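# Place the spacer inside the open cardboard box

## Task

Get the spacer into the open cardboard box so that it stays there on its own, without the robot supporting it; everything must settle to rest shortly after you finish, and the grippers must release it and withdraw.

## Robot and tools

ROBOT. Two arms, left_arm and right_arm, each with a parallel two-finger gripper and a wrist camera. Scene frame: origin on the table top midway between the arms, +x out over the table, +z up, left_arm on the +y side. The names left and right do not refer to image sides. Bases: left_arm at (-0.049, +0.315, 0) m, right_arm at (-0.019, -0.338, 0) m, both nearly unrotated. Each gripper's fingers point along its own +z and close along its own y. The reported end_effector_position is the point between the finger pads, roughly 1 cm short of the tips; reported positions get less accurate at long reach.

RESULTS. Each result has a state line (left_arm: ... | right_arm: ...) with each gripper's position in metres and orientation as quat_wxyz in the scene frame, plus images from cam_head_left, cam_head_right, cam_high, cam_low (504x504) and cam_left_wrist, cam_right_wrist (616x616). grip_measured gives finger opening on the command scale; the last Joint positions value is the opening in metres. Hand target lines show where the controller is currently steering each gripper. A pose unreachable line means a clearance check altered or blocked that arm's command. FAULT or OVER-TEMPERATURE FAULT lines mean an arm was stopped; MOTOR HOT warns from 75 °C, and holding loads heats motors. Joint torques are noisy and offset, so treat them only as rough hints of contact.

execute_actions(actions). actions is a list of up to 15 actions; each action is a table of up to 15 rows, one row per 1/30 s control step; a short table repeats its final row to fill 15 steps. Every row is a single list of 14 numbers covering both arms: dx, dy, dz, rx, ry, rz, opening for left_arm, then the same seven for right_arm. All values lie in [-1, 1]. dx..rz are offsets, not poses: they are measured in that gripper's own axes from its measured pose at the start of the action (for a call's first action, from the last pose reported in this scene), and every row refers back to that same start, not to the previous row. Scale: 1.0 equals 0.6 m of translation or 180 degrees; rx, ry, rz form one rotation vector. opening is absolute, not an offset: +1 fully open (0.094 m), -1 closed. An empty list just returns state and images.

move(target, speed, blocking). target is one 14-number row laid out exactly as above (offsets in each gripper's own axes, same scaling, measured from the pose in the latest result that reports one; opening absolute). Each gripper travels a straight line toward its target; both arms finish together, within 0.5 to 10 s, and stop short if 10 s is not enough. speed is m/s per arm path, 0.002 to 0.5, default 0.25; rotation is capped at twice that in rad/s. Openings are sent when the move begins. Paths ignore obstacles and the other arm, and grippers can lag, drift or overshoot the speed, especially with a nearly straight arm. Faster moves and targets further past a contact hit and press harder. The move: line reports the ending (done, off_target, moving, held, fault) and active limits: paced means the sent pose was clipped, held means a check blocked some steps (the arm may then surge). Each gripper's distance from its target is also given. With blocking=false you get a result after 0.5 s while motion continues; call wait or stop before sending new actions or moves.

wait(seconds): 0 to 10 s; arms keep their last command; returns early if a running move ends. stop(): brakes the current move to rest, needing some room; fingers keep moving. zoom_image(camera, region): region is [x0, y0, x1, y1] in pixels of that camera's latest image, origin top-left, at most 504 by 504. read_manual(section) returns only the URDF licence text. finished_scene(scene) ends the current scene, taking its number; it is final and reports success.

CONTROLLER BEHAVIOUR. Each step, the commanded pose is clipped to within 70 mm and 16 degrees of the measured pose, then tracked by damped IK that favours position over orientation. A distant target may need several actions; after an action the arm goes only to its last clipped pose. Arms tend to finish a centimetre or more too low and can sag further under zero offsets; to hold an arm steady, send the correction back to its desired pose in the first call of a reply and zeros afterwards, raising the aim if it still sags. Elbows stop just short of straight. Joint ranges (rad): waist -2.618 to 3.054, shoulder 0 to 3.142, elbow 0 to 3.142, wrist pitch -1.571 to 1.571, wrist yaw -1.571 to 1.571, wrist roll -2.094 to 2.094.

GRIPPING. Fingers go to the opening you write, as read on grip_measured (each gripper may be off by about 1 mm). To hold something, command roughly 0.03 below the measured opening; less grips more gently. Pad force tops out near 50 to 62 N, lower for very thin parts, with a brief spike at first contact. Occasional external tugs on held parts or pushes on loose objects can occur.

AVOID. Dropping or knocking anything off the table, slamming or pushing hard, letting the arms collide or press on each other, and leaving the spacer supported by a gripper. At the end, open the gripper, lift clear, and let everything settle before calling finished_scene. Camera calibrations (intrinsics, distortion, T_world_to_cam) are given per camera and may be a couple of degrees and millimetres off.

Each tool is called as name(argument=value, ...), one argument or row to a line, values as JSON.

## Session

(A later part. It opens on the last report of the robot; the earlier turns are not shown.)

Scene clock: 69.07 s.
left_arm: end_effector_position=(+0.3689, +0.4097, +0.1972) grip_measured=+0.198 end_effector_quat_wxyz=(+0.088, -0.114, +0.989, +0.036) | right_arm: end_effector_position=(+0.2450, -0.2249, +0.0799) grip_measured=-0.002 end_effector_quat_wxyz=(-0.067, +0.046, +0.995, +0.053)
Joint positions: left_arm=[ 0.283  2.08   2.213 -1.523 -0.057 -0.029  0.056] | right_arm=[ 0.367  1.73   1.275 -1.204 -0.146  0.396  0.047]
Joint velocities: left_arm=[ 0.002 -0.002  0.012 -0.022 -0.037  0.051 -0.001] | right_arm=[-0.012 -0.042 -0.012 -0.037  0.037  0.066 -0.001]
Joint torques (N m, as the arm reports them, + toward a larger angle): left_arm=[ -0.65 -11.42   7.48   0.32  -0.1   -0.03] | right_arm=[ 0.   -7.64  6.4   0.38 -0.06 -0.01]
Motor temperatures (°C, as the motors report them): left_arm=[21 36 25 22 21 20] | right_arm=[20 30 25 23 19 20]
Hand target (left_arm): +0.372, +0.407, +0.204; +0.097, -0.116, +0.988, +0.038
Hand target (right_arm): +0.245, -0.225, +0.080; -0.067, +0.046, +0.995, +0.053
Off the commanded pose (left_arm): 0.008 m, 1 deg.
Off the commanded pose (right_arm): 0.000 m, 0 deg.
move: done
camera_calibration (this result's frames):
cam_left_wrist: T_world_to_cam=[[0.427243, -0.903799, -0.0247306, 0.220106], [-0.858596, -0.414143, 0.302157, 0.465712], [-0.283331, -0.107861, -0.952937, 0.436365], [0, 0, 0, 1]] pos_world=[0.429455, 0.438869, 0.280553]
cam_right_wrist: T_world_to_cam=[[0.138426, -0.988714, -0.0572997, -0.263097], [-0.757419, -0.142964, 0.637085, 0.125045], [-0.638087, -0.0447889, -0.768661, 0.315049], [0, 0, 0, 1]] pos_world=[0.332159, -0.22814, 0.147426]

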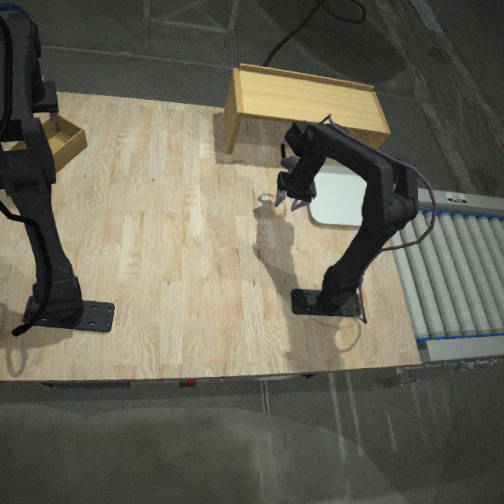

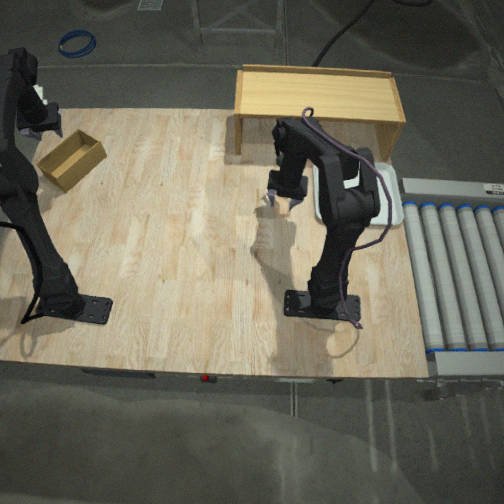

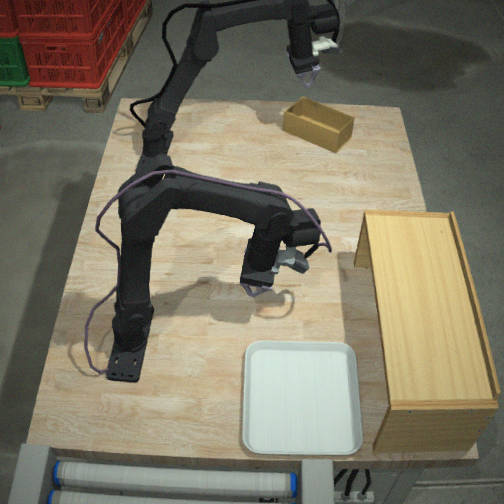

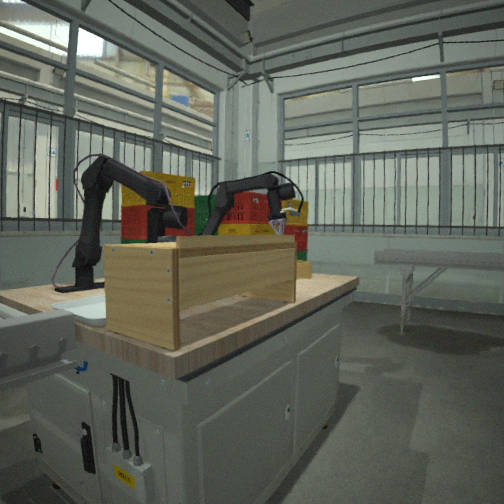

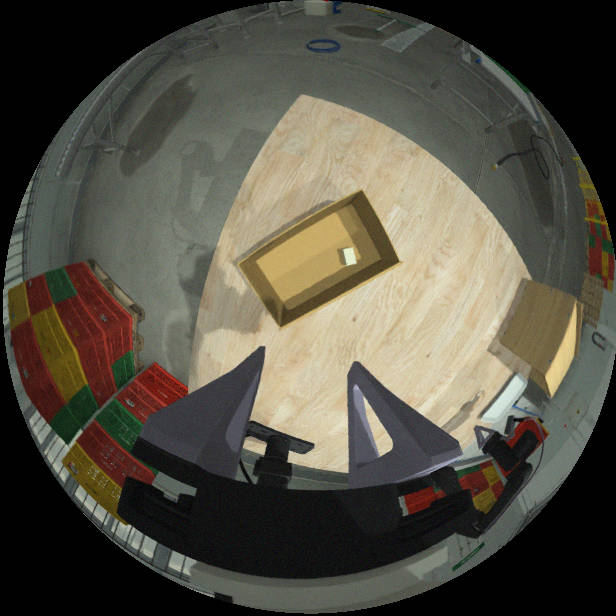

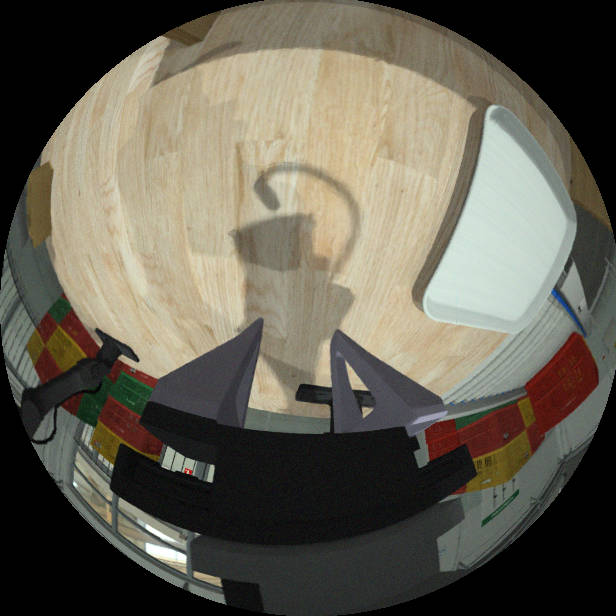

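execute_actions(
  actions=[],
)

Scene clock: 73.40 s.
left_arm: end_effector_position=(+0.3685, +0.4096, +0.1971) grip_measured=+0.198 end_effector_quat_wxyz=(+0.087, -0.114, +0.989, +0.036) | right_arm: end_effector_position=(+0.2450, -0.2249, +0.0799) grip_measured=-0.002 end_effector_quat_wxyz=(-0.067, +0.046, +0.995, +0.053)
Joint positions: left_arm=[ 0.283  2.08   2.213 -1.525 -0.057 -0.029  0.056] | right_arm=[ 0.367  1.73   1.275 -1.204 -0.146  0.396  0.047]
Joint velocities: left_arm=[-0.002  0.022  0.002  0.037 -0.007 -0.022  0.001] | right_arm=[-0.002  0.012  0.002  0.022  0.022 -0.037 -0.001]
Joint torques (N m, as the arm reports them, + toward a larger angle): left_arm=[ -0.8  -11.35   7.42   0.3   -0.07  -0.1 ] | right_arm=[ 0.01 -7.68  6.41  0.4  -0.07 -0.02]
Motor temperatures (°C, as the motors report them): left_arm=[21 36 25 22 21 20] | right_arm=[20 30 25 23 19 20]
Hand target (left_arm): +0.372, +0.407, +0.204; +0.097, -0.116, +0.988, +0.038
Hand target (right_arm): +0.245, -0.225, +0.080; -0.067, +0.046, +0.995, +0.053
Off the commanded pose (left_arm): 0.008 m, 1 deg.
Off the commanded pose (right_arm): 0.000 m, 0 deg.
camera_calibration (this result's frames):
cam_left_wrist: T_world_to_cam=[[0.427196, -0.903808, -0.0251937, 0.220329], [-0.858029, -0.41403, 0.303917, 0.464706], [-0.285113, -0.108215, -0.952365, 0.436834], [0, 0, 0, 1]] pos_world=[0.429154, 0.438809, 0.280344]
cam_right_wrist: T_world_to_cam=[[0.138426, -0.988714, -0.0572997, -0.263097], [-0.757419, -0.142964, 0.637085, 0.125045], [-0.638087, -0.0447889, -0.768661, 0.315049], [0, 0, 0, 1]] pos_world=[0.332159, -0.22814, 0.147426]

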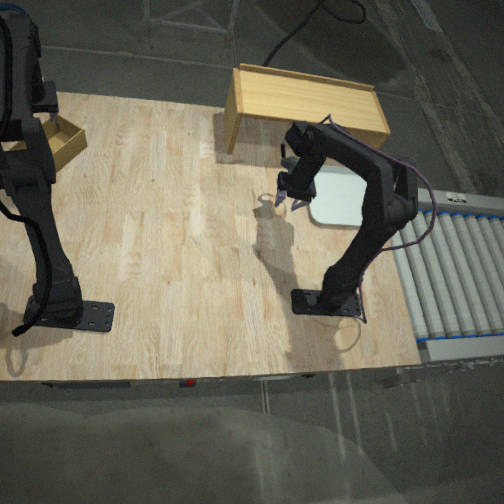

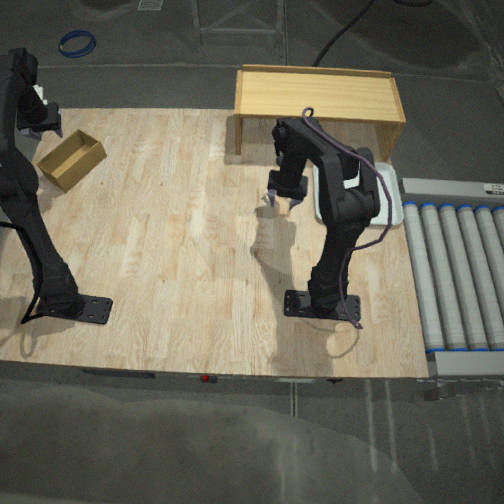

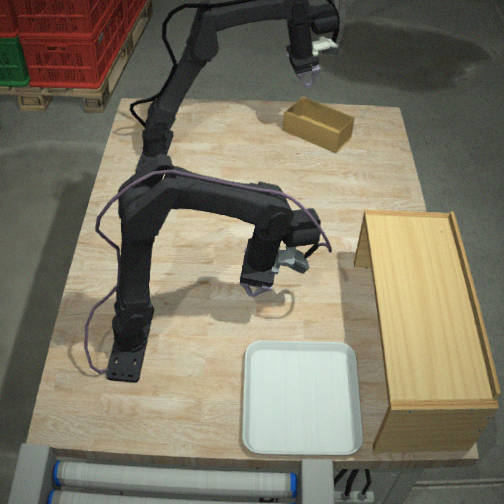

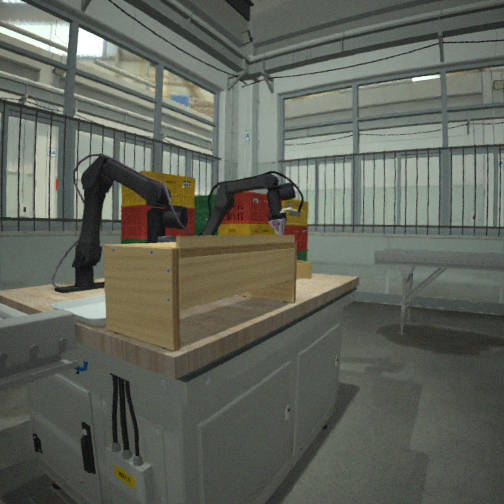

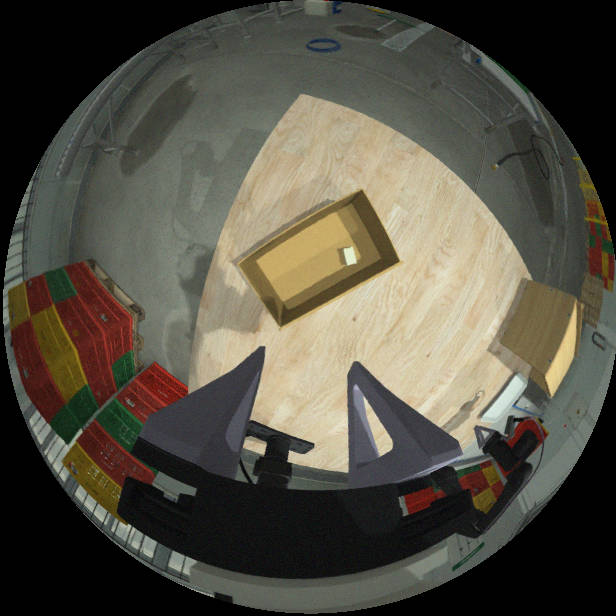

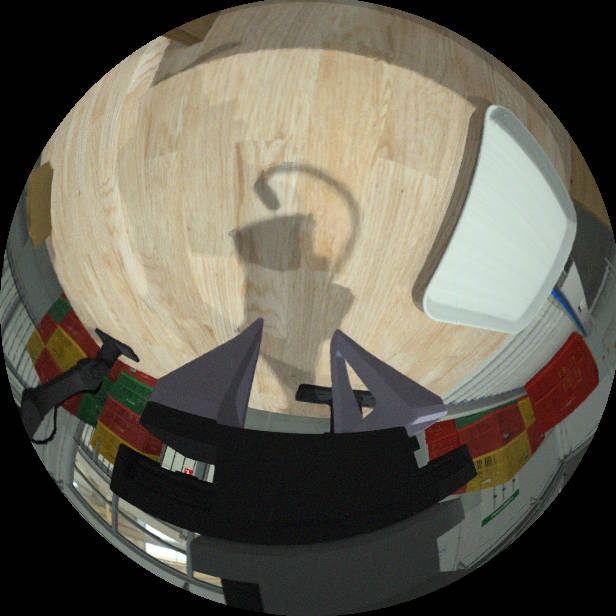

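The spacer is resting inside the box and both arms are clear.

finished_scene(
  scene=2,
)

The scene is finished: the task was done.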